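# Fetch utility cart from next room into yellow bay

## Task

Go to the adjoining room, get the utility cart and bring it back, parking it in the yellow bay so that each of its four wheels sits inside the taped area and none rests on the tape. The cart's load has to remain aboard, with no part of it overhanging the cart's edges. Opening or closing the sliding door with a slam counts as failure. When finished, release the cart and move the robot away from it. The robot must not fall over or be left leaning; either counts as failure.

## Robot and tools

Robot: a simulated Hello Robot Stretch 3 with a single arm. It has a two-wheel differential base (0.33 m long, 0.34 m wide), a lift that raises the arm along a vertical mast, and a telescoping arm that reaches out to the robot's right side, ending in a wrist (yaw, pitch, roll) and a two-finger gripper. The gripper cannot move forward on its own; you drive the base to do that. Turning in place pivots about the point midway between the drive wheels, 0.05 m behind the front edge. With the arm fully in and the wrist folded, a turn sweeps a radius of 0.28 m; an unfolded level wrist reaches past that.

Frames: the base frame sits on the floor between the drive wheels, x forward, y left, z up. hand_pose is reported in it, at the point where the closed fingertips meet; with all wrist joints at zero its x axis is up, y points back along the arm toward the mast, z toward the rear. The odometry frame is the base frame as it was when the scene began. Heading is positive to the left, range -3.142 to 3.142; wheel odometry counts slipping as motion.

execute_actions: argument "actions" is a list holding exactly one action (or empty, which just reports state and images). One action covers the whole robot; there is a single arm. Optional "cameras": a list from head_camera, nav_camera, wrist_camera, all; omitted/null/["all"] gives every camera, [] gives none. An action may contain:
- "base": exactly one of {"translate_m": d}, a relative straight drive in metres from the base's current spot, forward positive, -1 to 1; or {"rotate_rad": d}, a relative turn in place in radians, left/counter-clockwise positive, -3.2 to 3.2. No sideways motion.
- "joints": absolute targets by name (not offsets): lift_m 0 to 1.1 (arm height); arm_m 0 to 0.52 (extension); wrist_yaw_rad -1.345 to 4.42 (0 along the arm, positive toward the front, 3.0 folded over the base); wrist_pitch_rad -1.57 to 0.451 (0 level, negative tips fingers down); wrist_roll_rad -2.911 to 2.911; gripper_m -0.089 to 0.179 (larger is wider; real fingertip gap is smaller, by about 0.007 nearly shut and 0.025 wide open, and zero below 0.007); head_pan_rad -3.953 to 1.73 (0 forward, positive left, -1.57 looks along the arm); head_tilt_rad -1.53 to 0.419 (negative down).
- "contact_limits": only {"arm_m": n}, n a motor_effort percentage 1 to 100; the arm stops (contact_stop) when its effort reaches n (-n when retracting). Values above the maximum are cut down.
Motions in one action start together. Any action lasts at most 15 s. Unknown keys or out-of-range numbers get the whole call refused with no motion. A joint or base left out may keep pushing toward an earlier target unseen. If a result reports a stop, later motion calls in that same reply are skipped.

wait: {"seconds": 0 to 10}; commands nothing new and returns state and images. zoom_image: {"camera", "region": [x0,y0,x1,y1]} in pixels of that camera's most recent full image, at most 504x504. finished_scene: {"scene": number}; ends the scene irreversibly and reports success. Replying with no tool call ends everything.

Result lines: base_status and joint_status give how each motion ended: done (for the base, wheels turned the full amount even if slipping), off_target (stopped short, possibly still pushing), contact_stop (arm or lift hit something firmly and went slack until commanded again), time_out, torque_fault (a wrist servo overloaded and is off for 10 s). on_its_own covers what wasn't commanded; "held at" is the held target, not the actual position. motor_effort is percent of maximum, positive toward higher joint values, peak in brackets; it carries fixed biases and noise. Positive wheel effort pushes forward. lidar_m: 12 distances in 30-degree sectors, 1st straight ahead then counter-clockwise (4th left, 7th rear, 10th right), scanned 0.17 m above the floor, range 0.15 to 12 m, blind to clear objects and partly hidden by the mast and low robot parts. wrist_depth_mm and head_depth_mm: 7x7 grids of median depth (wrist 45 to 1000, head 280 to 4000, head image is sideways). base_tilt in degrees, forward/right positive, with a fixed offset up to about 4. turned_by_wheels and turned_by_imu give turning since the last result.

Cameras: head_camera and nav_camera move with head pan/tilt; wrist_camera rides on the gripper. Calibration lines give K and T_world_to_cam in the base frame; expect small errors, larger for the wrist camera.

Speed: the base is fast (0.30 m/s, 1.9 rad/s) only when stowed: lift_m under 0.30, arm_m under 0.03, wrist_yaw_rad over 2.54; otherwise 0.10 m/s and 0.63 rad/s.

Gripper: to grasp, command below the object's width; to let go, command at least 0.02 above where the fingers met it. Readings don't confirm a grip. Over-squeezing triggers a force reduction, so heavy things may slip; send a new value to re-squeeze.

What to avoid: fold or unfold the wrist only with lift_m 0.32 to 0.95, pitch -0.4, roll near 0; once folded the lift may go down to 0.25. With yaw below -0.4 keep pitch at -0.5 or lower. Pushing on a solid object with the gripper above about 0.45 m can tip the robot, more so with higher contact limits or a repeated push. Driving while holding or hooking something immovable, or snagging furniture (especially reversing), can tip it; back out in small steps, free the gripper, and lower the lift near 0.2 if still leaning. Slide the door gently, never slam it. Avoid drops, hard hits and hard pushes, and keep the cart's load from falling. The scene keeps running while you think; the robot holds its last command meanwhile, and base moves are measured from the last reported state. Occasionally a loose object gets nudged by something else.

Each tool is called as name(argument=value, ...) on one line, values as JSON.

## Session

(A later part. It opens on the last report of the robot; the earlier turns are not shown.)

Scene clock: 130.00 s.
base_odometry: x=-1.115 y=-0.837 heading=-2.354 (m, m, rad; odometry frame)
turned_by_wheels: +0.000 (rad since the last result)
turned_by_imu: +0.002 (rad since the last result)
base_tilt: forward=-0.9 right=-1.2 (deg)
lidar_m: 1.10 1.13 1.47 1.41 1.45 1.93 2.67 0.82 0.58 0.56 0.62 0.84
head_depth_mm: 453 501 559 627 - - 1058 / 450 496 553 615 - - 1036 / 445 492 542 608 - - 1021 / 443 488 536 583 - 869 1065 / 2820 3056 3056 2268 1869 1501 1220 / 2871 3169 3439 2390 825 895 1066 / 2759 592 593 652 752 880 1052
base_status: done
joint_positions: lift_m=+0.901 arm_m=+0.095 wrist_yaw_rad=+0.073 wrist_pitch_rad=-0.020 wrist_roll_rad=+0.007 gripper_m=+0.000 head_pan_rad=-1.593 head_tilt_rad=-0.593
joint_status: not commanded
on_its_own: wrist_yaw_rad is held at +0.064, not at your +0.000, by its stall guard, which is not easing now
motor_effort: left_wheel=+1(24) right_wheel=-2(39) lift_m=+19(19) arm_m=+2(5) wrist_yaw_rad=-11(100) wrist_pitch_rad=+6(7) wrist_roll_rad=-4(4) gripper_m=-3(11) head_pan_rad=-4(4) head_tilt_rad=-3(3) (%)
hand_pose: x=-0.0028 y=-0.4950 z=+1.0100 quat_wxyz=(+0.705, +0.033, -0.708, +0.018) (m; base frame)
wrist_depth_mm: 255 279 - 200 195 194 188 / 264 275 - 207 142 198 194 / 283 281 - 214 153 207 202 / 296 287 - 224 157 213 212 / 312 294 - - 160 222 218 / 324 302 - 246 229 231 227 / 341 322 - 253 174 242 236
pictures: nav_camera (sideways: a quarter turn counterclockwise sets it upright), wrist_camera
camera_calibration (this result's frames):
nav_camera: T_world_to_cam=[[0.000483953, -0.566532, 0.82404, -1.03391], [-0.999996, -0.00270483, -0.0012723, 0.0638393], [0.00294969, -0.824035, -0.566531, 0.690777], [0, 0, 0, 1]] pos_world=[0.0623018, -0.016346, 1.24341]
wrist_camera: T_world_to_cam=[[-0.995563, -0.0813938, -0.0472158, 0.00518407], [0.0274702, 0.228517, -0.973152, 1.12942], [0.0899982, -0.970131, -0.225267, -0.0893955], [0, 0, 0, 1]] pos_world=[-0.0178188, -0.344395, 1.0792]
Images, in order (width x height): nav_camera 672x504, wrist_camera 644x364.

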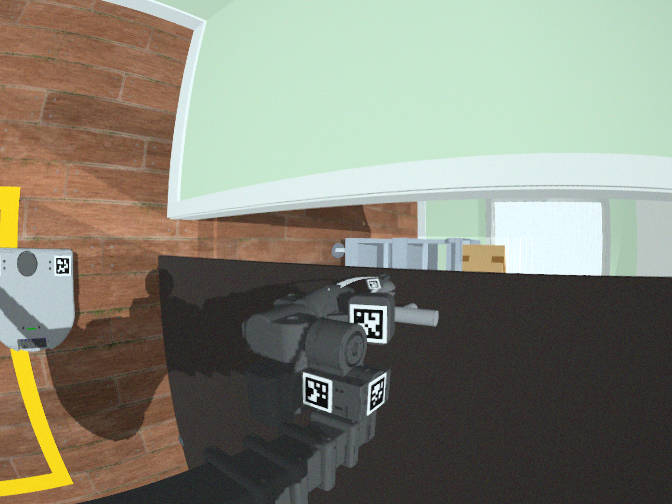

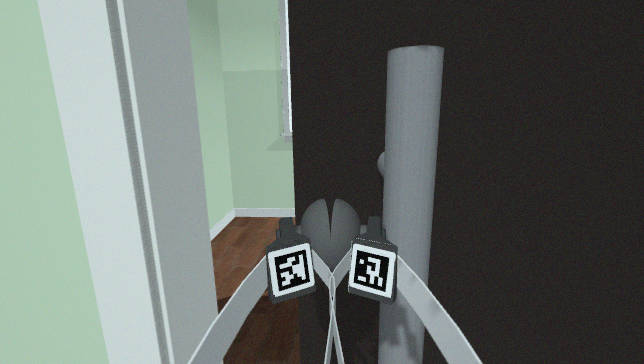

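Open ~0.2. Switch to low push on the edge.

execute_actions(actions=[{"base":{"translate_m":0.1}}], cameras=[])

execute_actions(actions=[{"joints":{"lift_m":0.45,"wrist_yaw_rad":-0.2,"arm_m":0.05}}], cameras=[])

execute_actions(actions=[{"joints":{"arm_m":0.22},"contact_limits":{"arm_m":15}}], cameras=["nav_camera","wrist_camera"])

Scene clock: 136.13 s.
base_odometry: x=-1.186 y=-0.908 heading=-2.354 (m, m, rad; odometry frame)
turned_by_wheels: +0.000 (rad since the last result)
turned_by_imu: +0.001 (rad since the last result)
base_tilt: forward=-0.9 right=-1.3 (deg)
lidar_m: 1.00 1.03 1.37 1.41 1.45 1.93 2.76 0.82 0.58 0.56 0.63 0.84
head_depth_mm: 450 497 554 622 - - 1051 / 445 492 540 588 - - 1030 / 462 505 564 628 - - 1044 / 2913 1779 1879 2389 - 1493 1245 / 2907 3126 3372 2174 789 902 1082 / 483 525 577 652 757 887 1064 / 472 523 584 656 752 873 1052
base_status: done
joint_positions: lift_m=+0.901 arm_m=+0.095 wrist_yaw_rad=+0.066 wrist_pitch_rad=-0.020 wrist_roll_rad=+0.007 gripper_m=+0.000 head_pan_rad=-1.593 head_tilt_rad=-0.593
joint_status: not commanded
on_its_own: wrist_yaw_rad is held at +0.064, not at your +0.000, by its stall guard, which is not easing now
motor_effort: left_wheel=+0(6) right_wheel=+0(5) lift_m=+19(20) arm_m=+2(2) wrist_yaw_rad=-2(10) wrist_pitch_rad=+6(6) wrist_roll_rad=-4(4) gripper_m=-2(4) head_pan_rad=-4(3) head_tilt_rad=-3(3) (%)
hand_pose: x=-0.0045 y=-0.4951 z=+1.0100 quat_wxyz=(+0.705, +0.031, -0.709, +0.016) (m; base frame)
wrist_depth_mm: 260 254 247 - - 190 186 / 270 264 253 - - 196 148 / 279 274 259 - - 204 146 / 289 284 274 - - 210 148 / 305 302 284 - 230 220 151 / 317 311 292 - 232 229 158 / 330 329 320 - - 238 166
pictures: none
No camera images: the call's "cameras" was empty. Leave "cameras" out to get every camera's image.

Scene clock: 141.07 s.
base_odometry: x=-1.186 y=-0.908 heading=-2.354 (m, m, rad; odometry frame)
turned_by_wheels: +0.000 (rad since the last result)
turned_by_imu: +0.001 (rad since the last result)
base_tilt: forward=-0.9 right=-1.3 (deg)
lidar_m: 1.00 1.02 1.37 1.41 1.45 1.93 2.76 0.82 0.58 0.56 0.63 0.84
head_depth_mm: 450 498 555 628 727 854 1044 / 446 492 540 587 689 845 1026 / 462 505 566 642 724 854 1070 / 2917 1775 1893 2165 1858 1485 1246 / 2896 3156 3430 2175 789 901 1072 / 483 525 576 652 756 887 1064 / 472 524 584 656 750 876 1053
base_status: not commanded
joint_positions: lift_m=+0.451 arm_m=+0.050 wrist_yaw_rad=-0.197 wrist_pitch_rad=-0.020 wrist_roll_rad=+0.007 gripper_m=+0.000 head_pan_rad=-1.593 head_tilt_rad=-0.593
joint_status: all done
motor_effort: left_wheel=-1(1) right_wheel=+1(1) lift_m=+19(19) arm_m=+0(2) wrist_yaw_rad=-3(2) wrist_pitch_rad=+6(6) wrist_roll_rad=-4(4) gripper_m=-2(2) head_pan_rad=-4(5) head_tilt_rad=-3(2) (%)
hand_pose: x=-0.0716 y=-0.4460 z=+0.5601 quat_wxyz=(+0.701, -0.063, -0.706, -0.077) (m; base frame)
wrist_depth_mm: 246 309 - 249 257 275 293 / 254 302 - 256 266 287 305 / 266 294 - 267 275 299 317 / 274 295 - 277 290 309 334 / 285 295 - - 303 324 348 / 297 303 - 297 319 340 363 / 307 310 847 314 323 359 388
pictures: none
No camera images: the call's "cameras" was empty. Leave "cameras" out to get every camera's image.

Scene clock: 143.37 s.
base_odometry: x=-1.186 y=-0.908 heading=-2.354 (m, m, rad; odometry frame)
turned_by_wheels: +0.000 (rad since the last result)
turned_by_imu: +0.001 (rad since the last result)
base_tilt: forward=-1.0 right=-1.3 (deg)
lidar_m: 1.00 1.03 1.37 1.41 1.45 1.94 2.76 0.81 0.58 0.56 0.63 0.84
head_depth_mm: 451 497 556 630 726 859 1047 / 446 493 540 588 691 845 1005 / 461 505 566 643 726 838 972 / 2919 1777 1879 2173 1862 1489 1255 / 2894 3149 3417 2157 789 905 1085 / 483 525 577 652 759 889 1068 / 472 524 585 657 753 877 1051
base_status: not commanded
joint_positions: lift_m=+0.451 arm_m=+0.148 wrist_yaw_rad=-0.205 wrist_pitch_rad=-0.022 wrist_roll_rad=+0.007 gripper_m=+0.000 head_pan_rad=-1.593 head_tilt_rad=-0.594
joint_status: arm_m contact_stop (moved +0.098 of +0.170)
on_its_own: arm_m is slack since a contact_stop, until your next command for it (your +0.220 is given up)
motor_effort: left_wheel=-1(5) right_wheel=+1(1) lift_m=+19(18) arm_m=+2(17) wrist_yaw_rad=+6(15) wrist_pitch_rad=+7(9) wrist_roll_rad=-4(3) gripper_m=-3(4) head_pan_rad=-4(4) head_tilt_rad=-2(2) (%)
contact_limits: arm_m 15 (drawing in: default 16, maximum 28; extending or still: default 28, maximum 44)
hand_pose: x=-0.0736 y=-0.5432 z=+0.5595 quat_wxyz=(+0.700, -0.065, -0.706, -0.081) (m; base frame)
wrist_depth_mm: 198 - - 159 162 174 187 / 196 - - 165 170 181 194 / 195 - - 171 175 187 202 / 196 303 - 178 184 197 213 / 190 295 - - 193 208 224 / 198 289 - 193 202 216 235 / 203 280 858 202 208 226 250
pictures: nav_camera (sideways: a quarter turn counterclockwise sets it upright), wrist_camera
camera_calibration (this result's frames):
nav_camera: T_world_to_cam=[[0.000391563, -0.567766, 0.82319, -1.0328], [-0.999996, -0.00258846, -0.00130963, 0.0638879], [0.00287436, -0.823186, -0.567765, 0.692383], [0, 0, 0, 1]] pos_world=[0.0623019, -0.0162648, 1.24339]
wrist_camera: T_world_to_cam=[[-0.979543, 0.195649, -0.0470805, 0.0610433], [0.0895682, 0.214383, -0.972634, 0.700514], [-0.180202, -0.956954, -0.227521, -0.24273], [0, 0, 0, 1]] pos_world=[-0.0466897, -0.394403, 0.628991]
Images, in order (width x height): nav_camera 672x504, wrist_camera 644x364.

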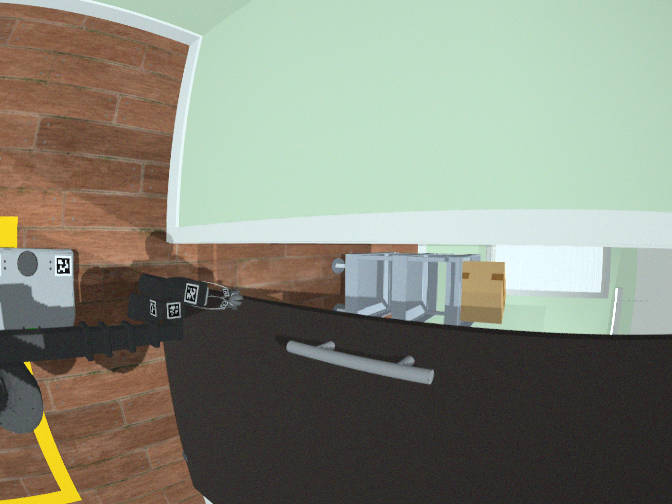

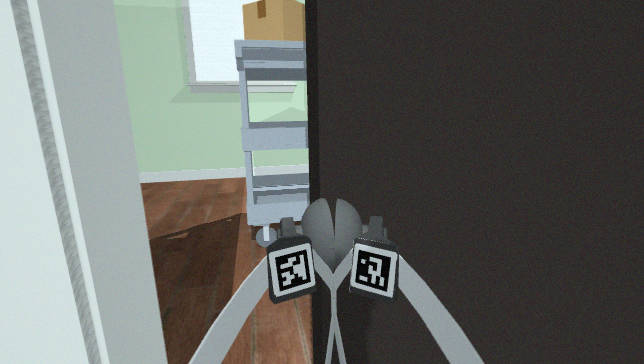

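Hit the door edge; shift forward 5 cm with yaw 0.

execute_actions(actions=[{"joints":{"arm_m":0.1,"wrist_yaw_rad":0.0}}], cameras=[])

execute_actions(actions=[{"joints":{"arm_m":0.22},"contact_limits":{"arm_m":15}}], cameras=[])

execute_actions(actions=[{"base":{"translate_m":-0.35}}], cameras=["nav_camera"])

execute_actions(actions=[{"base":{"translate_m":-0.3}}], cameras=["nav_camera"])

Scene clock: 151.70 s.
base_odometry: x=-1.186 y=-0.908 heading=-2.354 (m, m, rad; odometry frame)
turned_by_wheels: +0.000 (rad since the last result)
turned_by_imu: +0.001 (rad since the last result)
base_tilt: forward=-1.0 right=-1.3 (deg)
lidar_m: 1.00 1.02 1.36 1.41 1.45 1.93 2.76 0.82 0.58 0.56 0.63 0.84
head_depth_mm: 449 497 554 628 726 859 1044 / 446 493 540 588 693 846 1029 / 462 505 564 643 727 854 1020 / 2909 1769 1898 2158 1855 1504 1249 / 2901 3203 3433 2171 789 906 1083 / 484 524 577 652 760 889 1068 / 471 525 584 657 755 875 1054
base_status: not commanded
joint_positions: lift_m=+0.451 arm_m=+0.100 wrist_yaw_rad=-0.003 wrist_pitch_rad=-0.021 wrist_roll_rad=+0.007 gripper_m=+0.000 head_pan_rad=-1.593 head_tilt_rad=-0.594
joint_status: all done
motor_effort: left_wheel=+0(2) right_wheel=+1(5) lift_m=+19(18) arm_m=-1(0) wrist_yaw_rad=+3(21) wrist_pitch_rad=+7(7) wrist_roll_rad=-4(3) gripper_m=-2(3) head_pan_rad=-4(4) head_tilt_rad=-2(2) (%)
hand_pose: x=-0.0222 y=-0.5010 z=+0.5598 quat_wxyz=(+0.705, +0.007, -0.709, -0.009) (m; base frame)
wrist_depth_mm: 241 229 326 - 195 192 193 / 249 239 325 - 201 198 200 / 258 247 321 - 208 209 208 / 270 260 318 - 217 216 215 / 279 276 316 - 223 222 224 / 292 284 287 - 234 232 234 / 302 298 356 842 249 242 243
pictures: none
No camera images: the call's "cameras" was empty. Leave "cameras" out to get every camera's image.

Scene clock: 153.83 s.
base_odometry: x=-1.186 y=-0.908 heading=-2.354 (m, m, rad; odometry frame)
turned_by_wheels: +0.000 (rad since the last result)
turned_by_imu: +0.001 (rad since the last result)
base_tilt: forward=-0.9 right=-1.3 (deg)
lidar_m: 0.99 1.03 1.37 1.41 1.45 1.94 2.76 0.82 0.58 0.56 0.63 0.84
head_depth_mm: 448 496 555 628 726 859 1046 / 447 493 539 588 692 848 1003 / 463 505 566 644 724 852 - / 2916 1758 1889 2170 1845 1488 1247 / 2865 3110 3435 2164 788 903 1082 / 484 524 578 652 760 887 1069 / 471 524 584 657 753 879 1055
base_status: not commanded
joint_positions: lift_m=+0.451 arm_m=+0.220 wrist_yaw_rad=-0.002 wrist_pitch_rad=-0.021 wrist_roll_rad=+0.007 gripper_m=+0.000 head_pan_rad=-1.593 head_tilt_rad=-0.594
joint_status: all done
motor_effort: left_wheel=+0(0) right_wheel=+1(1) lift_m=+18(18) arm_m=+5(6) wrist_yaw_rad=+2(2) wrist_pitch_rad=+7(7) wrist_roll_rad=-4(3) gripper_m=-1(2) head_pan_rad=-4(4) head_tilt_rad=-3(3) (%)
contact_limits: arm_m 15 (drawing in: default 16, maximum 28; extending or still: default 28, maximum 44)
hand_pose: x=-0.0219 y=-0.6203 z=+0.5598 quat_wxyz=(+0.705, +0.007, -0.709, -0.009) (m; base frame)
wrist_depth_mm: 128 166 - - - 86 83 / 128 165 - - - 87 86 / 131 165 - - - 91 89 / 136 163 - - - 94 93 / 141 164 - - - 97 97 / 147 162 284 - - 101 101 / 153 169 800 856 837 105 105
pictures: none
No camera images: the call's "cameras" was empty. Leave "cameras" out to get every camera's image.

Scene clock: 158.50 s.
base_odometry: x=-0.939 y=-0.660 heading=-2.354 (m, m, rad; odometry frame)
turned_by_wheels: +0.000 (rad since the last result)
turned_by_imu: +0.002 (rad since the last result)
base_tilt: forward=-0.9 right=-1.2 (deg)
lidar_m: 1.34 1.38 1.46 1.40 1.44 1.93 2.41 0.84 0.59 0.57 0.74 0.86
head_depth_mm: 460 507 567 642 743 877 1068 / 456 504 553 625 732 866 1029 / 453 499 558 620 724 852 - / 2897 2207 1904 2151 1791 1448 1234 / 2890 1776 2158 2263 1854 1495 1249 / 2886 1808 2170 2277 1868 1500 1255 / 2844 3187 3416 2510 1878 1501 1205
base_status: done
joint_positions: lift_m=+0.451 arm_m=+0.220 wrist_yaw_rad=+0.060 wrist_pitch_rad=-0.021 wrist_roll_rad=+0.007 gripper_m=+0.000 head_pan_rad=-1.593 head_tilt_rad=-0.594
joint_status: not commanded
on_its_own: wrist_yaw_rad is held at +0.063, not at your +0.000, by its stall guard, which is not easing now
motor_effort: left_wheel=+0(26) right_wheel=+1(50) lift_m=+19(18) arm_m=+5(5) wrist_yaw_rad=+4(100) wrist_pitch_rad=+7(7) wrist_roll_rad=-4(4) gripper_m=-2(9) head_pan_rad=-4(4) head_tilt_rad=-3(3) (%)
hand_pose: x=-0.0062 y=-0.6199 z=+0.5598 quat_wxyz=(+0.705, +0.029, -0.709, +0.013) (m; base frame)
wrist_depth_mm: - - - - 117 91 90 / - - - - 117 94 93 / - - - - 117 98 96 / - - - - 117 101 100 / - - - - 108 105 103 / - - - - 111 109 107 / 845 867 844 840 142 113 112
pictures: nav_camera (sideways: a quarter turn counterclockwise sets it upright)
camera_calibration (this result's frames):
nav_camera: T_world_to_cam=[[0.000391563, -0.567766, 0.82319, -1.0328], [-0.999996, -0.00258846, -0.00130963, 0.0638879], [0.00287436, -0.823186, -0.567765, 0.692383], [0, 0, 0, 1]] pos_world=[0.0623019, -0.0162648, 1.24339]
Images, in order (width x height): nav_camera 672x504.

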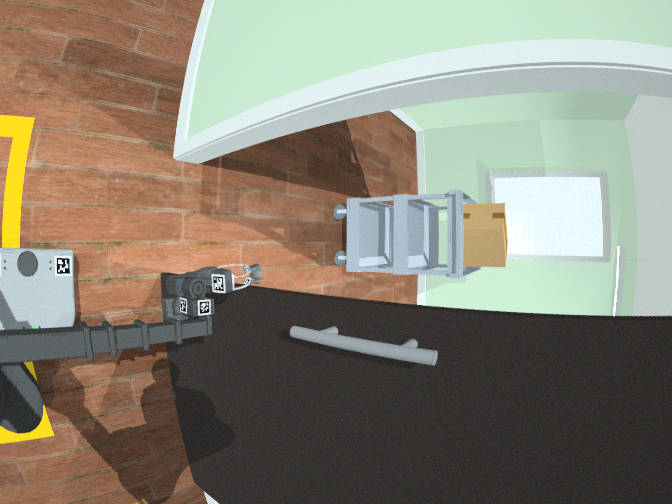

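Scene clock: 162.73 s.
base_odometry: x=-0.728 y=-0.447 heading=-2.354 (m, m, rad; odometry frame)
turned_by_wheels: +0.000 (rad since the last result)
turned_by_imu: +0.002 (rad since the last result)
base_tilt: forward=-0.9 right=-1.3 (deg)
lidar_m: 1.64 1.69 1.45 1.39 1.43 1.91 2.12 0.85 0.60 0.58 1.79 0.95
head_depth_mm: 468 517 578 656 757 890 1095 / 465 513 570 650 747 883 1048 / 461 509 557 617 735 866 - / 2863 3166 3163 2245 1727 1447 1225 / 2904 3199 3451 2261 1872 1493 1251 / 2873 1866 2043 2259 1882 1503 1252 / 2854 1743 2158 2273 1889 1503 1255
base_status: done
joint_positions: lift_m=+0.451 arm_m=+0.220 wrist_yaw_rad=+0.122 wrist_pitch_rad=-0.021 wrist_roll_rad=+0.006 gripper_m=+0.000 head_pan_rad=-1.593 head_tilt_rad=-0.594
joint_status: not commanded
on_its_own: wrist_yaw_rad is held at +0.121, not at your +0.000, by its stall guard, which is not easing now
motor_effort: left_wheel=+1(25) right_wheel=+0(48) lift_m=+18(19) arm_m=+5(5) wrist_yaw_rad=-1(100) wrist_pitch_rad=+7(7) wrist_roll_rad=-3(3) gripper_m=-3(10) head_pan_rad=-4(4) head_tilt_rad=-2(2) (%)
hand_pose: x=+0.0097 y=-0.6184 z=+0.5598 quat_wxyz=(+0.704, +0.051, -0.707, +0.035) (m; base frame)
wrist_depth_mm: - - - - 107 97 94 / - - - - 106 100 97 / - - - - 109 104 101 / - - - - 112 108 104 / - - - - 116 112 108 / - - - - 119 117 112 / 867 868 852 862 129 121 117
pictures: nav_camera (sideways: a quarter turn counterclockwise sets it upright)
camera_calibration (this result's frames):
nav_camera: T_world_to_cam=[[0.00039163, -0.567766, 0.82319, -1.0328], [-0.999996, -0.00258858, -0.00130964, 0.0638879], [0.00287446, -0.823186, -0.567765, 0.692383], [0, 0, 0, 1]] pos_world=[0.0623019, -0.0162648, 1.24339]
Images, in order (width x height): nav_camera 672x504.

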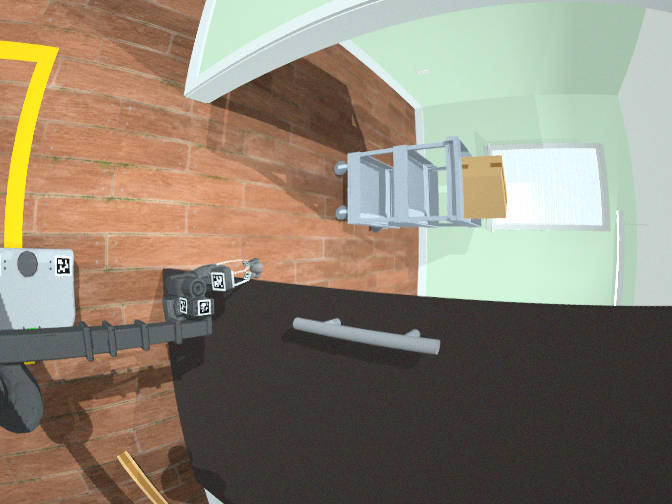

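execute_actions(actions=[{"base":{"translate_m":-0.15}}], cameras=["nav_camera"])

Scene clock: 169.40 s.
base_odometry: x=-0.622 y=-0.340 heading=-2.354 (m, m, rad; odometry frame)
turned_by_wheels: +0.000 (rad since the last result)
turned_by_imu: +0.002 (rad since the last result)
base_tilt: forward=-1.0 right=-1.3 (deg)
lidar_m: 1.79 1.84 1.45 1.38 1.42 1.91 1.97 0.85 0.61 0.58 1.79 1.06
head_depth_mm: 473 523 584 662 763 901 1098 / 468 517 578 655 757 891 1055 / 466 513 561 622 729 877 - / 483 3147 3204 2244 1729 1437 1218 / 2925 3227 3436 2460 1862 1501 1249 / 2872 3088 2430 2279 1876 1495 1261 / 2854 1813 2198 2304 1872 1510 1258
base_status: done
joint_positions: lift_m=+0.451 arm_m=+0.220 wrist_yaw_rad=+0.127 wrist_pitch_rad=-0.022 wrist_roll_rad=+0.006 gripper_m=+0.000 head_pan_rad=-1.593 head_tilt_rad=-0.594
joint_status: not commanded
on_its_own: wrist_yaw_rad is held at +0.121, not at your +0.000, by its stall guard, which is not easing now
motor_effort: left_wheel=+1(25) right_wheel=+0(48) lift_m=+18(18) arm_m=+5(5) wrist_yaw_rad=-7(100) wrist_pitch_rad=+7(7) wrist_roll_rad=-3(4) gripper_m=-2(9) head_pan_rad=-4(4) head_tilt_rad=-2(2) (%)
hand_pose: x=+0.0110 y=-0.6183 z=+0.5597 quat_wxyz=(+0.704, +0.053, -0.707, +0.037) (m; base frame)
wrist_depth_mm: - - - - 105 101 98 / - - - - 109 104 101 / - - - - 113 108 104 / - - - - 117 112 109 / - - - - 121 116 112 / - - - - 124 121 117 / 851 867 865 852 132 126 121
pictures: nav_camera (sideways: a quarter turn counterclockwise sets it upright)
camera_calibration (this result's frames):
nav_camera: T_world_to_cam=[[0.000391631, -0.567766, 0.82319, -1.0328], [-0.999996, -0.00258858, -0.00130963, 0.0638879], [0.00287446, -0.823186, -0.567765, 0.692383], [0, 0, 0, 1]] pos_world=[0.0623019, -0.0162648, 1.24339]
Images, in order (width x height): nav_camera 672x504.

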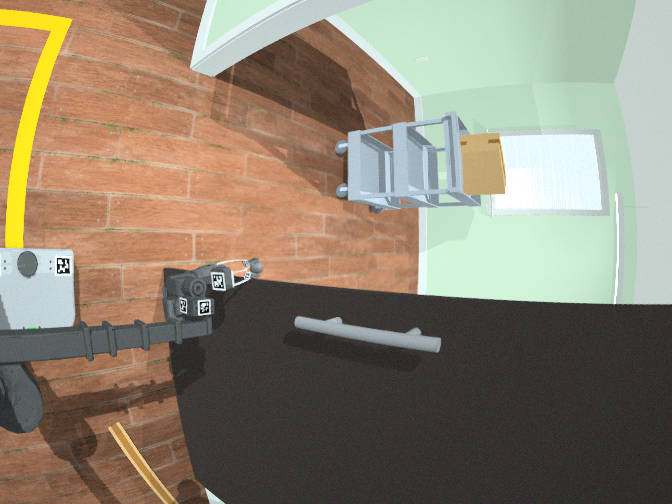

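execute_actions(actions=[{"base":{"translate_m":0.05}}], cameras=[])

execute_actions(actions=[{"joints":{"arm_m":0,"wrist_yaw_rad":1.57,"wrist_roll_rad":1.57,"gripper_m":0.17,"lift_m":0.39,"head_pan_rad":0,"head_tilt_rad":-0.6},"base":{"translate_m":0.5}}], cameras=[])

execute_actions(actions=[{"base":{"rotate_rad":-1.57}}], cameras=["nav_camera","head_camera"])

Scene clock: 178.83 s.
base_odometry: x=-0.658 y=-0.376 heading=-2.354 (m, m, rad; odometry frame)
turned_by_wheels: +0.000 (rad since the last result)
turned_by_imu: +0.001 (rad since the last result)
base_tilt: forward=-0.9 right=-1.4 (deg)
lidar_m: 1.74 1.79 1.45 1.38 1.43 1.90 2.02 0.85 0.61 0.59 1.79 1.02
head_depth_mm: 471 520 582 658 764 899 1097 / 467 516 557 627 747 884 1052 / 478 530 593 661 758 897 - / 2956 3303 3433 2456 1843 1496 1224 / 2909 3241 3431 2485 1863 1492 1250 / 2869 3015 2330 2184 1869 1504 1254 / 2894 1767 2166 2267 1896 1512 1263
base_status: done
joint_positions: lift_m=+0.451 arm_m=+0.220 wrist_yaw_rad=+0.124 wrist_pitch_rad=-0.022 wrist_roll_rad=+0.006 gripper_m=+0.000 head_pan_rad=-1.593 head_tilt_rad=-0.594
joint_status: not commanded
on_its_own: wrist_yaw_rad is held at +0.121, not at your +0.000, by its stall guard, which is not easing now
motor_effort: left_wheel=+1(5) right_wheel=+1(5) lift_m=+18(19) arm_m=+5(5) wrist_yaw_rad=-3(7) wrist_pitch_rad=+7(7) wrist_roll_rad=-3(4) gripper_m=-2(2) head_pan_rad=-4(4) head_tilt_rad=-2(2) (%)
hand_pose: x=+0.0102 y=-0.6183 z=+0.5597 quat_wxyz=(+0.704, +0.052, -0.707, +0.036) (m; base frame)
wrist_depth_mm: - - - - - - 97 / - - - - - - 100 / - - - - - - 103 / - - - - - 142 107 / - - - - - 141 111 / - - - - - 140 115 / 871 880 850 838 856 139 120
pictures: none
No camera images: the call's "cameras" was empty. Leave "cameras" out to get every camera's image.

Scene clock: 184.90 s.
base_odometry: x=-1.010 y=-0.730 heading=-2.354 (m, m, rad; odometry frame)
turned_by_wheels: +0.000 (rad since the last result)
turned_by_imu: +0.001 (rad since the last result)
base_tilt: forward=-0.9 right=-1.4 (deg)
lidar_m: 1.25 1.28 1.47 1.40 1.45 1.93 2.51 0.83 0.81 1.72 0.68 0.85
head_depth_mm: 1056 1165 1305 1487 1621 1471 1233 / 1047 1159 1290 1464 1660 1480 1238 / 1043 1149 1284 1449 1670 1480 1241 / 1041 1139 1279 1440 1650 1489 1244 / 1031 1135 1268 1433 1630 1499 1255 / 1023 1130 1255 1425 1621 1506 1256 / 1018 1118 1241 1410 1608 1498 1258
base_status: done
joint_positions: lift_m=+0.391 arm_m=+0.000 wrist_yaw_rad=+1.568 wrist_pitch_rad=-0.022 wrist_roll_rad=+1.567 gripper_m=+0.170 head_pan_rad=-0.007 head_tilt_rad=-0.594
joint_status: all done
motor_effort: left_wheel=+1(4) right_wheel=+2(5) lift_m=+18(19) arm_m=-1(1) wrist_yaw_rad=+3(9) wrist_pitch_rad=+7(7) wrist_roll_rad=+2(4) gripper_m=+0(84) head_pan_rad=+5(53) head_tilt_rad=-2(1) (%)
hand_pose: x=+0.2343 y=-0.1460 z=+0.4994 quat_wxyz=(+0.010, +0.706, -0.708, -0.006) (m; base frame)
wrist_depth_mm: - - - - - 818 562 / - - - - - 809 554 / - - - - - 806 557 / - - - - - 827 568 / - - - - - 872 542 / - - - - - 884 506 / - - - - - 860 584
pictures: none
No camera images: the call's "cameras" was empty. Leave "cameras" out to get every camera's image.

Scene clock: 188.37 s.
base_odometry: x=-1.010 y=-0.730 heading=+2.360 (m, m, rad; odometry frame)
turned_by_wheels: -1.570 (rad since the last result)
turned_by_imu: -1.565 (rad since the last result)
base_tilt: forward=-0.9 right=-1.3 (deg)
lidar_m: 1.72 0.68 0.85 1.25 1.28 1.47 1.40 1.44 1.92 2.52 0.82 0.81
head_depth_mm: 2983 3308 3492 2406 1817 1476 1238 / 2952 3292 3467 2420 1834 1478 1242 / 2910 3245 3388 2440 1853 1494 1249 / 2894 1837 2148 2240 1846 1493 1250 / 2888 1762 2137 2173 1872 1499 1246 / 2851 3127 3368 2500 1865 1507 1226 / 2895 3171 3428 2480 1828 960 1077
base_status: done
joint_positions: lift_m=+0.391 arm_m=+0.000 wrist_yaw_rad=+1.568 wrist_pitch_rad=-0.022 wrist_roll_rad=+1.567 gripper_m=+0.170 head_pan_rad=-0.007 head_tilt_rad=-0.594
joint_status: not commanded
motor_effort: left_wheel=+4(7) right_wheel=-1(6) lift_m=+19(19) arm_m=-1(0) wrist_yaw_rad=+2(2) wrist_pitch_rad=+7(7) wrist_roll_rad=+2(2) gripper_m=+0(0) head_pan_rad=+4(5) head_tilt_rad=-2(2) (%)
hand_pose: x=+0.2343 y=-0.1459 z=+0.4994 quat_wxyz=(+0.010, +0.706, -0.708, -0.006) (m; base frame)
wrist_depth_mm: - - - - - 808 543 / - - - - - 820 553 / - - - - - 810 555 / - - - - - 817 556 / - - - - - 873 529 / - - - - - 873 509 / - - - - - 818 587
pictures: head_camera (sideways: a quarter turn clockwise sets it upright), nav_camera (sideways: a quarter turn counterclockwise sets it upright)
camera_calibration (this result's frames):
head_camera: T_world_to_cam=[[-0.552854, 0.0771485, -0.829699, 1.09781], [0.0712666, 0.996434, 0.045165, -0.0618924], [0.830225, -0.0341602, -0.556381, 0.675349], [0, 0, 0, 1]] pos_world=[0.0506455, 0.0000477807, 1.28939]
nav_camera: T_world_to_cam=[[0.567694, 0.00902433, 0.82319, -1.03626], [0.017793, -0.999841, -0.00130964, 0.0576793], [0.823047, 0.0153905, -0.567765, 0.68738], [0, 0, 0, 1]] pos_world=[0.0215084, 0.0564426, 1.24339]
Images, in order (width x height): head_camera 896x504, nav_camera 672x504.

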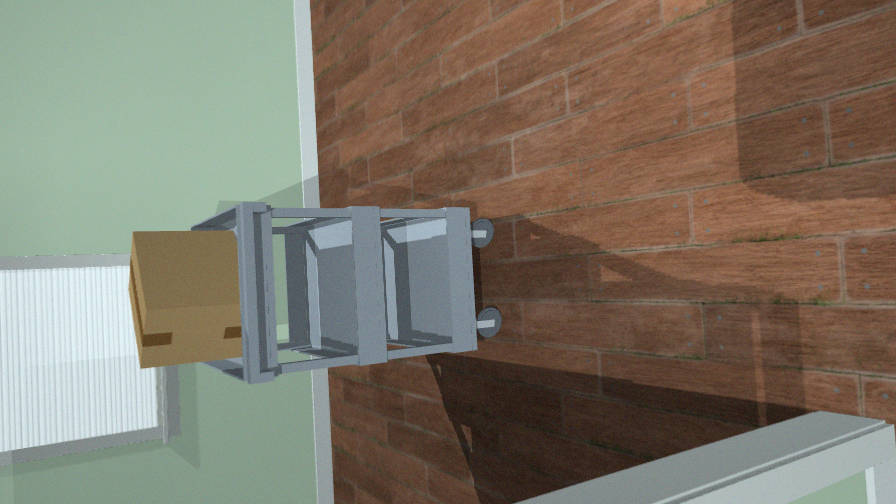

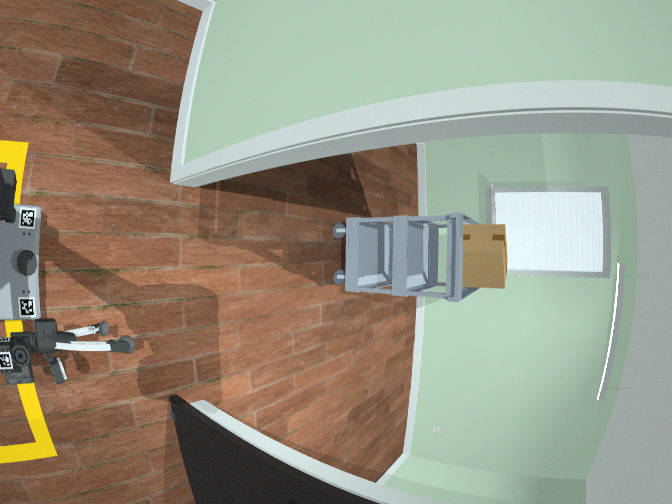

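execute_actions(actions=[{"base":{"translate_m":0.5},"joints":{"wrist_yaw_rad":1.4}}], cameras=[])

execute_actions(actions=[{"base":{"rotate_rad":0.22}}], cameras=[])

execute_actions(actions=[{"base":{"translate_m":0.65},"joints":{"head_tilt_rad":-0.9}}])

Scene clock: 216.17 s.
base_odometry: x=-1.365 y=-0.378 heading=+2.360 (m, m, rad; odometry frame)
turned_by_wheels: +0.000 (rad since the last result)
turned_by_imu: +0.002 (rad since the last result)
base_tilt: forward=-0.9 right=-1.3 (deg)
lidar_m: 1.22 1.85 0.35 0.38 1.30 1.73 1.90 1.96 2.60 0.57 0.66 3.00
head_depth_mm: 2545 2782 3063 2405 1823 1478 1238 / 2491 2768 3035 2439 1844 1480 1240 / 2490 2728 2941 2227 1745 1482 1241 / 2467 1424 1457 1702 1734 1486 1249 / 2428 1294 1353 1641 1711 1487 1256 / 2441 2617 1465 2174 1805 1502 1260 / 2422 2695 2980 2476 1881 1506 1257
base_status: done
joint_positions: lift_m=+0.391 arm_m=+0.000 wrist_yaw_rad=+1.403 wrist_pitch_rad=-0.022 wrist_roll_rad=+1.567 gripper_m=+0.170 head_pan_rad=-0.007 head_tilt_rad=-0.594
joint_status: all done
motor_effort: left_wheel=+3(7) right_wheel=-3(3) lift_m=+19(18) arm_m=+0(0) wrist_yaw_rad=-4(4) wrist_pitch_rad=+7(7) wrist_roll_rad=+2(2) gripper_m=+0(0) head_pan_rad=+5(5) head_tilt_rad=-3(2) (%)
hand_pose: x=+0.2307 y=-0.1879 z=+0.4994 quat_wxyz=(+0.009, +0.645, -0.764, -0.007) (m; base frame)
wrist_depth_mm: - - - - - 803 558 / - - - - - 827 552 / - - - - - 819 549 / - - - - - 816 557 / - - - - - 877 537 / - - - - - 871 519 / - - - - - 826 579
pictures: none
No camera images: the call's "cameras" was empty. Leave "cameras" out to get every camera's image.

Scene clock: 217.47 s.
base_odometry: x=-1.365 y=-0.378 heading=+2.580 (m, m, rad; odometry frame)
turned_by_wheels: +0.220 (rad since the last result)
turned_by_imu: +0.220 (rad since the last result)
base_tilt: forward=-0.9 right=-1.3 (deg)
lidar_m: 1.22 0.39 0.35 1.26 1.40 1.91 1.90 2.10 2.51 0.57 2.78 1.23
head_depth_mm: 2391 2604 2823 2312 1819 1475 1236 / 2412 1358 1432 1601 1686 1487 1243 / 2467 1296 1350 1691 1728 1484 1244 / 2485 2680 1463 1691 1726 1497 1246 / 2529 2816 3095 2469 1853 1505 1254 / 2575 2868 3099 2514 1869 1499 1254 / 2463 2521 2583 2409 1874 1511 1261
base_status: done
joint_positions: lift_m=+0.391 arm_m=+0.000 wrist_yaw_rad=+1.402 wrist_pitch_rad=-0.022 wrist_roll_rad=+1.567 gripper_m=+0.170 head_pan_rad=-0.007 head_tilt_rad=-0.594
joint_status: not commanded
motor_effort: left_wheel=-1(7) right_wheel=+4(6) lift_m=+19(18) arm_m=+0(0) wrist_yaw_rad=-2(4) wrist_pitch_rad=+7(7) wrist_roll_rad=+2(2) gripper_m=+0(0) head_pan_rad=+5(4) head_tilt_rad=-2(2) (%)
hand_pose: x=+0.2307 y=-0.1881 z=+0.4994 quat_wxyz=(+0.009, +0.645, -0.764, -0.007) (m; base frame)
wrist_depth_mm: - - - - - 804 561 / - - - - - 794 558 / - - - - - 828 541 / - - - - - 812 551 / - - - - - 895 546 / - - - - - 904 506 / - - - - - 818 593
pictures: none
No camera images: the call's "cameras" was empty. Leave "cameras" out to get every camera's image.

Scene clock: 225.03 s.
base_odometry: x=-1.915 y=-0.031 heading=+2.579 (m, m, rad; odometry frame)
turned_by_wheels: +0.000 (rad since the last result)
turned_by_imu: +0.001 (rad since the last result)
base_tilt: forward=-0.9 right=-1.3 (deg)
lidar_m: 0.59 1.39 1.15 0.93 0.47 0.44 2.53 0.88 0.86 2.62 2.69 0.59
head_depth_mm: 616 725 769 1059 1171 1261 1111 / 621 694 681 1064 1217 1264 1118 / 684 779 732 1071 1284 1263 1116 / 2006 945 709 1071 1252 1265 1123 / 2047 2368 2083 1712 1458 1267 1120 / 2095 2388 2092 1704 1467 1270 1128 / 2097 2350 2112 1727 1458 1271 1128
base_status: done
joint_positions: lift_m=+0.391 arm_m=+0.000 wrist_yaw_rad=+1.402 wrist_pitch_rad=-0.022 wrist_roll_rad=+1.567 gripper_m=+0.170 head_pan_rad=-0.007 head_tilt_rad=-0.889
joint_status: all done
motor_effort: left_wheel=-2(3) right_wheel=+3(7) lift_m=+19(19) arm_m=+0(0) wrist_yaw_rad=-3(2) wrist_pitch_rad=+7(7) wrist_roll_rad=+2(2) gripper_m=+1(0) head_pan_rad=+5(5) head_tilt_rad=-5(21) (%)
hand_pose: x=+0.2307 y=-0.1881 z=+0.4994 quat_wxyz=(+0.009, +0.645, -0.764, -0.007) (m; base frame)
wrist_depth_mm: - - - - - 799 540 / 446 458 826 457 - 468 495 / 463 469 966 470 - 481 528 / 598 491 937 486 - 493 550 / - 507 - 508 - 514 529 / - - - 530 - 541 505 / - - - - - 844 584
pictures: head_camera (sideways: a quarter turn clockwise sets it upright), nav_camera (sideways: a quarter turn counterclockwise sets it upright), wrist_camera
camera_calibration (this result's frames):
head_camera: T_world_to_cam=[[-0.769896, 0.0785367, -0.633319, 0.843182], [0.0814111, 0.996377, 0.0245913, -0.0351562], [0.632956, -0.0326265, -0.7735, 0.958961], [0, 0, 0, 1]] pos_world=[0.0450441, 0.0000956082, 1.27662]
nav_camera: T_world_to_cam=[[0.782216, 0.00765641, 0.62296, -0.776615], [0.016544, -0.999827, -0.00848509, 0.0670267], [0.622787, 0.0169434, -0.782208, 0.967522], [0, 0, 0, 1]] pos_world=[0.00381153, 0.0565681, 1.24117]
wrist_camera: T_world_to_cam=[[-0.00675303, 0.0381164, -0.99925, 0.508279], [-0.0377026, 0.998553, 0.0383446, 0.210693], [0.999266, 0.0379333, -0.00530618, -0.0576778], [0, 0, 0, 1]] pos_world=[0.0690116, -0.227574, 0.499513]
Images, in order (width x height): head_camera 896x504, nav_camera 672x504, wrist_camera 644x364.

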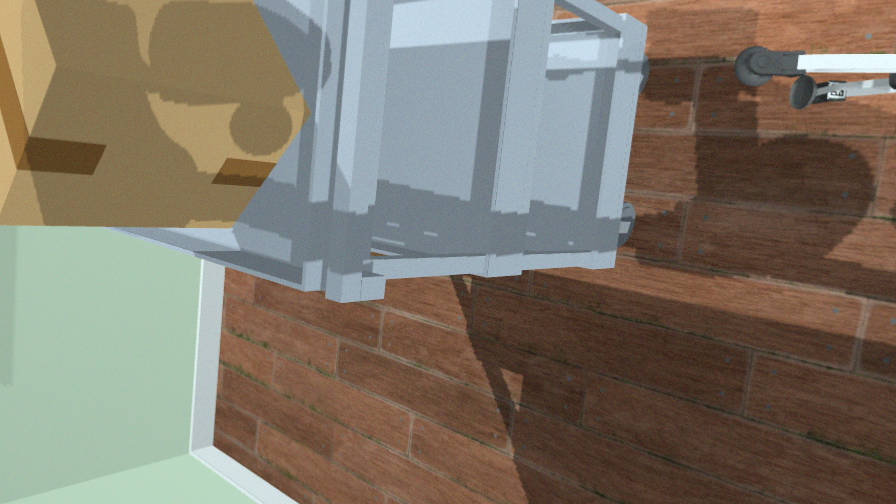

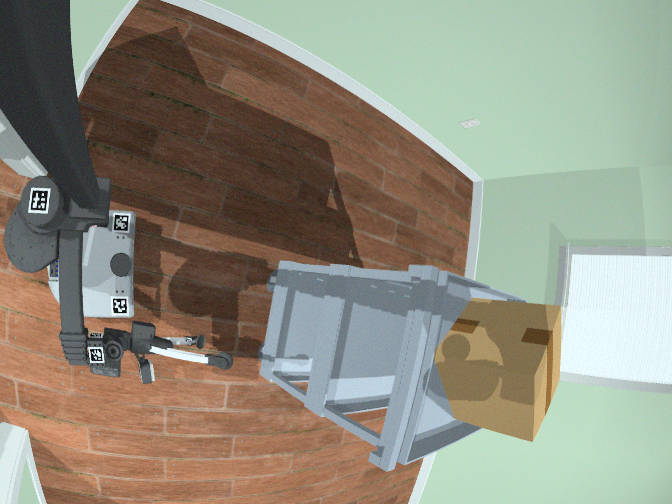

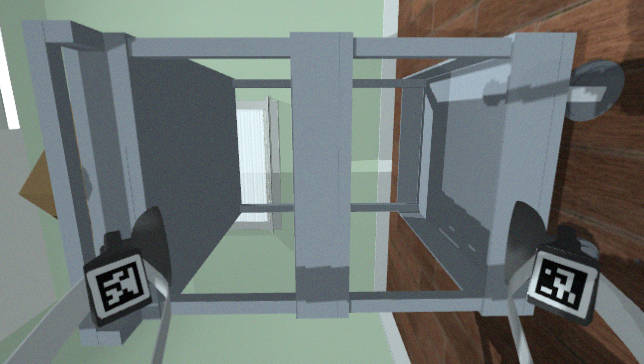

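execute_actions(actions=[{"base":{"translate_m":0.33}}], cameras=["wrist_camera"])

Scene clock: 233.17 s.
base_odometry: x=-2.194 y=+0.144 heading=+2.579 (m, m, rad; odometry frame)
turned_by_wheels: +0.000 (rad since the last result)
turned_by_imu: +0.002 (rad since the last result)
base_tilt: forward=-0.9 right=-1.3 (deg)
lidar_m: 0.26 1.32 1.08 1.08 0.88 0.72 2.86 1.09 1.29 2.68 0.32 0.27
head_depth_mm: 1540 413 431 499 543 478 1017 / 1619 445 492 574 543 504 1048 / 1685 493 578 623 545 709 1072 / 1726 2024 2016 640 515 714 1099 / 1751 2041 2078 1722 1451 1242 1124 / 1782 2090 2073 1723 1460 1272 1121 / 1819 2074 2094 1724 1468 1271 1126
base_status: done
joint_positions: lift_m=+0.391 arm_m=+0.000 wrist_yaw_rad=+1.402 wrist_pitch_rad=-0.022 wrist_roll_rad=+1.567 gripper_m=+0.170 head_pan_rad=-0.007 head_tilt_rad=-0.889
joint_status: not commanded
motor_effort: left_wheel=-2(3) right_wheel=+2(7) lift_m=+18(18) arm_m=-1(0) wrist_yaw_rad=-2(2) wrist_pitch_rad=+7(7) wrist_roll_rad=+1(2) gripper_m=+0(0) head_pan_rad=+5(4) head_tilt_rad=-4(4) (%)
hand_pose: x=+0.2307 y=-0.1881 z=+0.4994 quat_wxyz=(+0.009, +0.645, -0.764, -0.007) (m; base frame)
wrist_depth_mm: 325 470 674 146 147 552 393 / 327 474 677 150 153 582 393 / 326 468 648 155 158 571 396 / 329 463 750 160 164 596 388 / 322 439 739 167 170 625 379 / 309 - - 173 - 809 356 / 338 - - 180 - 836 376
pictures: wrist_camera
camera_calibration (this result's frames):
wrist_camera: T_world_to_cam=[[-0.00675302, 0.0381164, -0.99925, 0.508279], [-0.0377028, 0.998553, 0.0383446, 0.210693], [0.999266, 0.0379335, -0.00530615, -0.0576778], [0, 0, 0, 1]] pos_world=[0.0690116, -0.227574, 0.499513]
Images, in order (width x height): wrist_camera 644x364.

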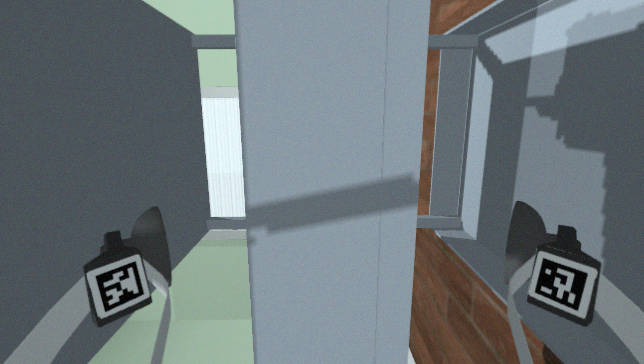

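execute_actions(actions=[{"base":{"translate_m":0.055}}], cameras=[])

execute_actions(actions=[{"joints":{"gripper_m":0.03}}], cameras=[])

execute_actions(actions=[{"base":{"translate_m":-0.5}}], cameras=["nav_camera","wrist_camera"])

Scene clock: 239.77 s.
base_odometry: x=-2.241 y=+0.174 heading=+2.579 (m, m, rad; odometry frame)
turned_by_wheels: +0.000 (rad since the last result)
turned_by_imu: +0.001 (rad since the last result)
base_tilt: forward=-0.9 right=-1.3 (deg)
lidar_m: 0.21 1.31 1.07 1.07 0.94 0.78 2.91 1.13 1.38 2.69 0.26 0.21
head_depth_mm: 1566 410 389 444 516 453 692 / 1621 422 444 516 543 446 903 / 1651 465 520 604 544 436 984 / 1670 1931 2066 691 534 430 1070 / 1706 1988 2080 1721 1457 1242 1123 / 1726 2025 2085 1719 1451 1266 1122 / 1768 2038 2076 1723 1464 1278 1127
base_status: done
joint_positions: lift_m=+0.391 arm_m=+0.000 wrist_yaw_rad=+1.402 wrist_pitch_rad=-0.022 wrist_roll_rad=+1.567 gripper_m=+0.170 head_pan_rad=-0.007 head_tilt_rad=-0.889
joint_status: not commanded
motor_effort: left_wheel=-2(2) right_wheel=+2(7) lift_m=+19(19) arm_m=-1(0) wrist_yaw_rad=-3(2) wrist_pitch_rad=+7(7) wrist_roll_rad=+2(2) gripper_m=+0(0) head_pan_rad=+5(5) head_tilt_rad=-5(4) (%)
hand_pose: x=+0.2307 y=-0.1881 z=+0.4994 quat_wxyz=(+0.009, +0.645, -0.764, -0.007) (m; base frame)
wrist_depth_mm: 325 470 95 96 96 499 393 / 325 460 99 99 99 521 389 / 325 473 102 102 103 542 393 / 324 466 106 106 107 551 390 / 325 431 110 110 111 589 377 / 309 - 115 115 115 898 358 / 346 - 120 119 120 811 376
pictures: none
No camera images: the call's "cameras" was empty. Leave "cameras" out to get every camera's image.

Scene clock: 241.67 s.
base_odometry: x=-2.241 y=+0.174 heading=+2.579 (m, m, rad; odometry frame)
turned_by_wheels: +0.000 (rad since the last result)
turned_by_imu: +0.000 (rad since the last result)
base_tilt: forward=-1.0 right=-1.3 (deg)
lidar_m: 0.21 1.30 1.08 1.07 0.94 0.78 2.91 1.13 1.38 2.68 0.26 0.21
head_depth_mm: 1555 409 391 445 517 452 690 / 1614 424 446 520 544 442 925 / 1645 469 522 604 545 436 987 / 1671 1956 2097 692 535 431 1067 / 1710 1991 2083 1713 1464 1240 1125 / 1723 2023 2087 1719 1460 1264 1120 / 1751 2035 2070 1721 1469 1270 1131
base_status: not commanded
joint_positions: lift_m=+0.391 arm_m=+0.000 wrist_yaw_rad=+1.402 wrist_pitch_rad=-0.021 wrist_roll_rad=+1.571 gripper_m=+0.032 head_pan_rad=-0.007 head_tilt_rad=-0.889
joint_status: all done
motor_effort: left_wheel=-1(2) right_wheel=+13(13) lift_m=+19(19) arm_m=+0(1) wrist_yaw_rad=-1(3) wrist_pitch_rad=+7(7) wrist_roll_rad=-1(2) gripper_m=-31(99) head_pan_rad=+5(5) head_tilt_rad=-4(4) (%)
hand_pose: x=+0.2307 y=-0.1882 z=+0.4995 quat_wxyz=(+0.007, +0.645, -0.764, -0.008) (m; base frame)
wrist_depth_mm: 331 469 98 97 98 499 391 / 329 468 101 101 102 544 388 / 327 459 104 104 105 536 398 / 326 459 108 108 108 544 393 / 323 437 112 112 113 521 387 / 322 404 115 116 117 - 396 / 306 - 122 120 122 822 362
pictures: none
No camera images: the call's "cameras" was empty. Leave "cameras" out to get every camera's image.

Scene clock: 247.77 s.
base_odometry: x=-1.818 y=-0.093 heading=+2.579 (m, m, rad; odometry frame)
turned_by_wheels: +0.000 (rad since the last result)
turned_by_imu: +0.002 (rad since the last result)
base_tilt: forward=-0.9 right=-1.3 (deg)
lidar_m: 0.15 0.16 1.17 0.66 0.36 0.40 2.42 0.81 0.79 2.60 0.36 0.16
head_depth_mm: 1960 459 703 634 542 491 1082 / 1948 410 346 416 532 481 371 / 1976 410 356 426 521 474 394 / 560 412 363 450 534 476 382 / 2134 414 381 479 546 494 1103 / 2216 431 401 545 800 1269 1124 / 2179 2385 755 1639 1459 1273 1125
base_status: done
joint_positions: lift_m=+0.390 arm_m=+0.000 wrist_yaw_rad=+1.482 wrist_pitch_rad=-0.027 wrist_roll_rad=+1.579 gripper_m=+0.041 head_pan_rad=-0.007 head_tilt_rad=-0.891
joint_status: not commanded
on_its_own: wrist_yaw_rad is held at +1.453, not at your +1.400, by its stall guard, which is still easing; gripper_m is held at +0.040, not at your +0.030, by its stall guard, which is not easing now
motor_effort: left_wheel=+3(8) right_wheel=-6(31) lift_m=+25(25) arm_m=+1(0) wrist_yaw_rad=-34(42) wrist_pitch_rad=+8(9) wrist_roll_rad=-5(5) gripper_m=-21(32) head_pan_rad=+4(5) head_tilt_rad=-3(5) (%)
hand_pose: x=+0.2331 y=-0.1677 z=+0.4978 quat_wxyz=(+0.007, +0.675, -0.738, -0.013) (m; base frame)
wrist_depth_mm: - - - 183 - 803 338 / 331 - - 171 - 801 374 / 326 476 - 162 - 535 392 / 331 469 670 153 156 563 391 / 327 469 145 145 145 546 392 / 328 431 137 137 138 509 396 / 325 501 392 131 131 616 374
pictures: nav_camera (sideways: a quarter turn counterclockwise sets it upright), wrist_camera
camera_calibration (this result's frames):
nav_camera: T_world_to_cam=[[0.783662, 0.00788606, 0.621137, -0.774249], [0.0168299, -0.999822, -0.00853968, 0.067096], [0.620959, 0.0171459, -0.783655, 0.969415], [0, 0, 0, 1]] pos_world=[0.00365288, 0.0565683, 1.24118]
wrist_camera: T_world_to_cam=[[-0.0140394, 0.0498588, -0.998658, 0.509309], [-0.11655, 0.991866, 0.0511582, 0.201346], [0.993086, 0.117111, -0.00811414, -0.0447889], [0, 0, 0, 1]] pos_world=[0.0750964, -0.219857, 0.497961]
Images, in order (width x height): nav_camera 672x504, wrist_camera 644x364.

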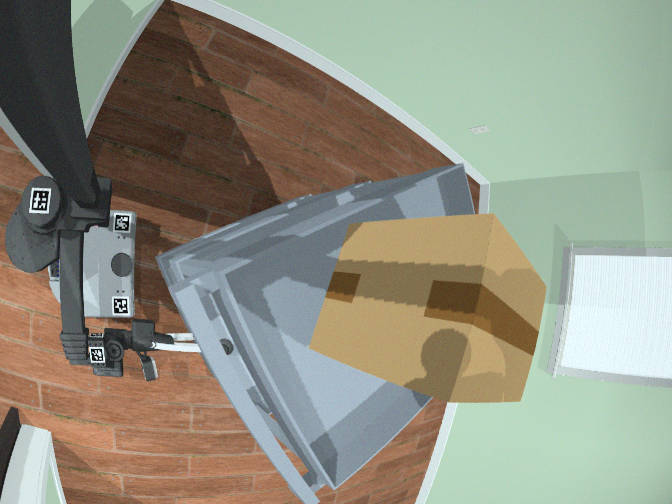

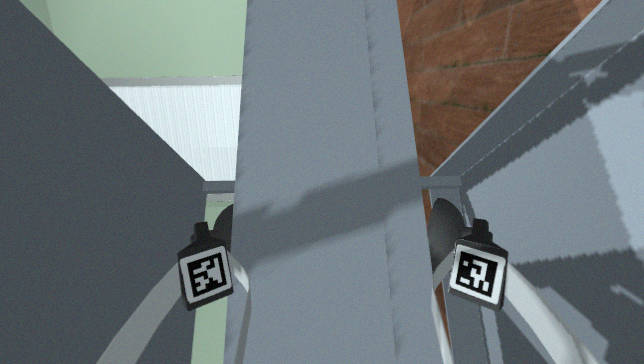

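execute_actions(actions=[{"joints":{"gripper_m":0.17},"base":{"translate_m":-0.08}}], cameras=[])

execute_actions(actions=[{"joints":{"arm_m":0.15,"wrist_yaw_rad":1.75}}])

Scene clock: 259.17 s.
base_odometry: x=-1.750 y=-0.135 heading=+2.579 (m, m, rad; odometry frame)
turned_by_wheels: +0.000 (rad since the last result)
turned_by_imu: +0.001 (rad since the last result)
base_tilt: forward=-1.0 right=-1.3 (deg)
lidar_m: - 0.16 1.18 0.48 0.35 2.10 2.35 2.61 0.74 2.58 0.38 0.15
head_depth_mm: 2081 2353 705 634 542 490 1079 / 2073 410 345 594 543 479 371 / 2066 412 347 407 512 473 416 / 2096 412 353 426 523 475 416 / 2163 414 361 449 534 476 1089 / 2281 415 373 473 551 1245 1126 / 2261 2352 402 677 1461 1269 1126
base_status: done
joint_positions: lift_m=+0.390 arm_m=+0.000 wrist_yaw_rad=+1.502 wrist_pitch_rad=-0.023 wrist_roll_rad=+1.572 gripper_m=+0.170 head_pan_rad=-0.007 head_tilt_rad=-0.891
joint_status: all done
on_its_own: wrist_yaw_rad is held at +1.499, not at your +1.400, by its stall guard, which is not easing now
motor_effort: left_wheel=-1(6) right_wheel=+2(13) lift_m=+24(24) arm_m=+1(1) wrist_yaw_rad=-4(29) wrist_pitch_rad=+7(20) wrist_roll_rad=-1(6) gripper_m=+1(88) head_pan_rad=+4(4) head_tilt_rad=-3(4) (%)
hand_pose: x=+0.2336 y=-0.1626 z=+0.4988 quat_wxyz=(+0.008, +0.682, -0.731, -0.009) (m; base frame)
wrist_depth_mm: - - - 190 - 815 338 / 329 - - 177 - 828 362 / 326 512 - 164 170 527 387 / 325 476 663 154 158 578 388 / 327 435 659 146 148 610 380 / 309 - 658 138 140 613 363 / 341 475 133 131 131 576 412
pictures: none
No camera images: the call's "cameras" was empty. Leave "cameras" out to get every camera's image.

Scene clock: 261.53 s.
base_odometry: x=-1.750 y=-0.135 heading=+2.579 (m, m, rad; odometry frame)
turned_by_wheels: +0.000 (rad since the last result)
turned_by_imu: +0.001 (rad since the last result)
base_tilt: forward=-0.9 right=-1.3 (deg)
lidar_m: - 0.16 1.18 0.48 0.35 2.10 2.34 2.60 0.74 2.58 0.39 0.15
head_depth_mm: 2074 2344 705 634 541 491 1062 / 2045 410 345 593 543 483 377 / 2053 411 347 406 513 475 416 / 2092 412 353 426 522 475 416 / 2150 415 360 448 535 477 1087 / 2283 416 373 473 549 1243 1126 / 2247 2341 402 676 1460 1268 1128
base_status: not commanded
joint_positions: lift_m=+0.390 arm_m=+0.150 wrist_yaw_rad=+1.748 wrist_pitch_rad=-0.023 wrist_roll_rad=+1.572 gripper_m=+0.170 head_pan_rad=-0.007 head_tilt_rad=-0.891
joint_status: all done
motor_effort: left_wheel=-1(0) right_wheel=+2(1) lift_m=+25(24) arm_m=+5(5) wrist_yaw_rad=+3(3) wrist_pitch_rad=+7(7) wrist_roll_rad=-1(1) gripper_m=+1(1) head_pan_rad=+5(5) head_tilt_rad=-3(3) (%)
hand_pose: x=+0.2303 y=-0.2496 z=+0.4989 quat_wxyz=(+0.009, +0.767, -0.642, -0.008) (m; base frame)
wrist_depth_mm: 208 207 207 203 210 211 212 / 297 - 227 199 - 756 337 / 330 557 - 196 - 568 389 / 327 469 723 192 755 576 392 / 328 435 720 188 742 620 369 / 311 - 730 185 763 631 360 / 345 463 712 182 709 594 412
pictures: head_camera (sideways: a quarter turn clockwise sets it upright), nav_camera (sideways: a quarter turn counterclockwise sets it upright), wrist_camera
camera_calibration (this result's frames):
head_camera: T_world_to_cam=[[-0.771392, 0.0783111, -0.631524, 0.840852], [0.0811635, 0.996402, 0.0244178, -0.0349287], [0.631163, -0.032421, -0.774972, 0.960886], [0, 0, 0, 1]] pos_world=[0.0449852, 0.000107903, 1.27653]
nav_camera: T_world_to_cam=[[0.783662, 0.00788598, 0.621137, -0.774249], [0.0168298, -0.999822, -0.00853968, 0.067096], [0.620959, 0.0171458, -0.783655, 0.969415], [0, 0, 0, 1]] pos_world=[0.0036529, 0.0565683, 1.24118]
wrist_camera: T_world_to_cam=[[-0.0210597, 0.0382088, -0.999048, 0.513384], [-0.373347, 0.92668, 0.0433111, 0.329003], [0.927453, 0.373904, -0.00525044, 0.0454368], [0, 0, 0, 1]] pos_world=[0.0915034, -0.341485, 0.498884]
Images, in order (width x height): head_camera 896x504, nav_camera 672x504, wrist_camera 644x364.

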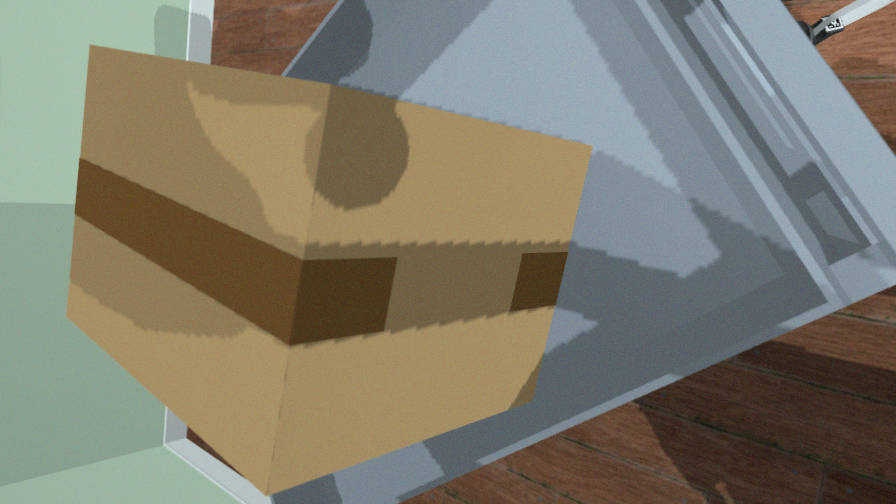

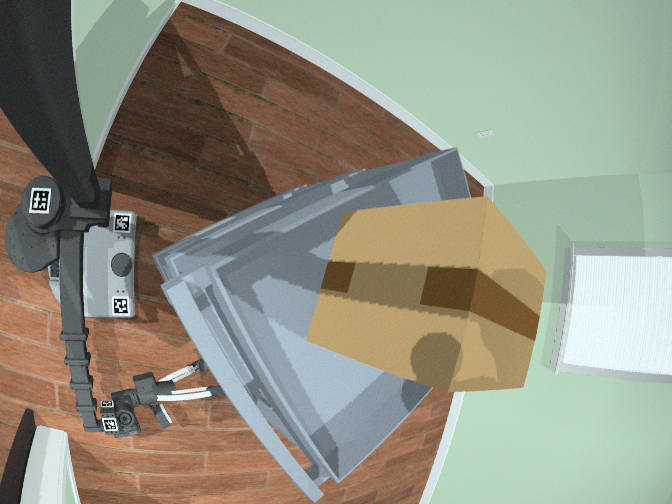

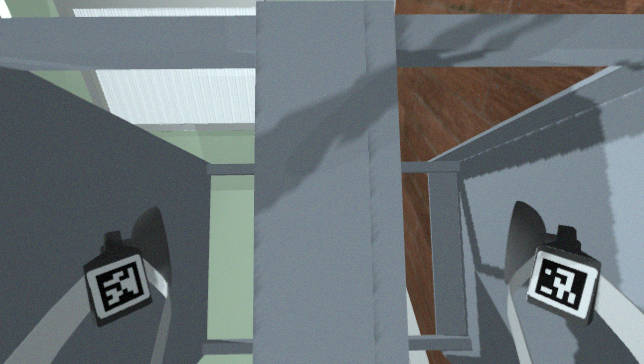

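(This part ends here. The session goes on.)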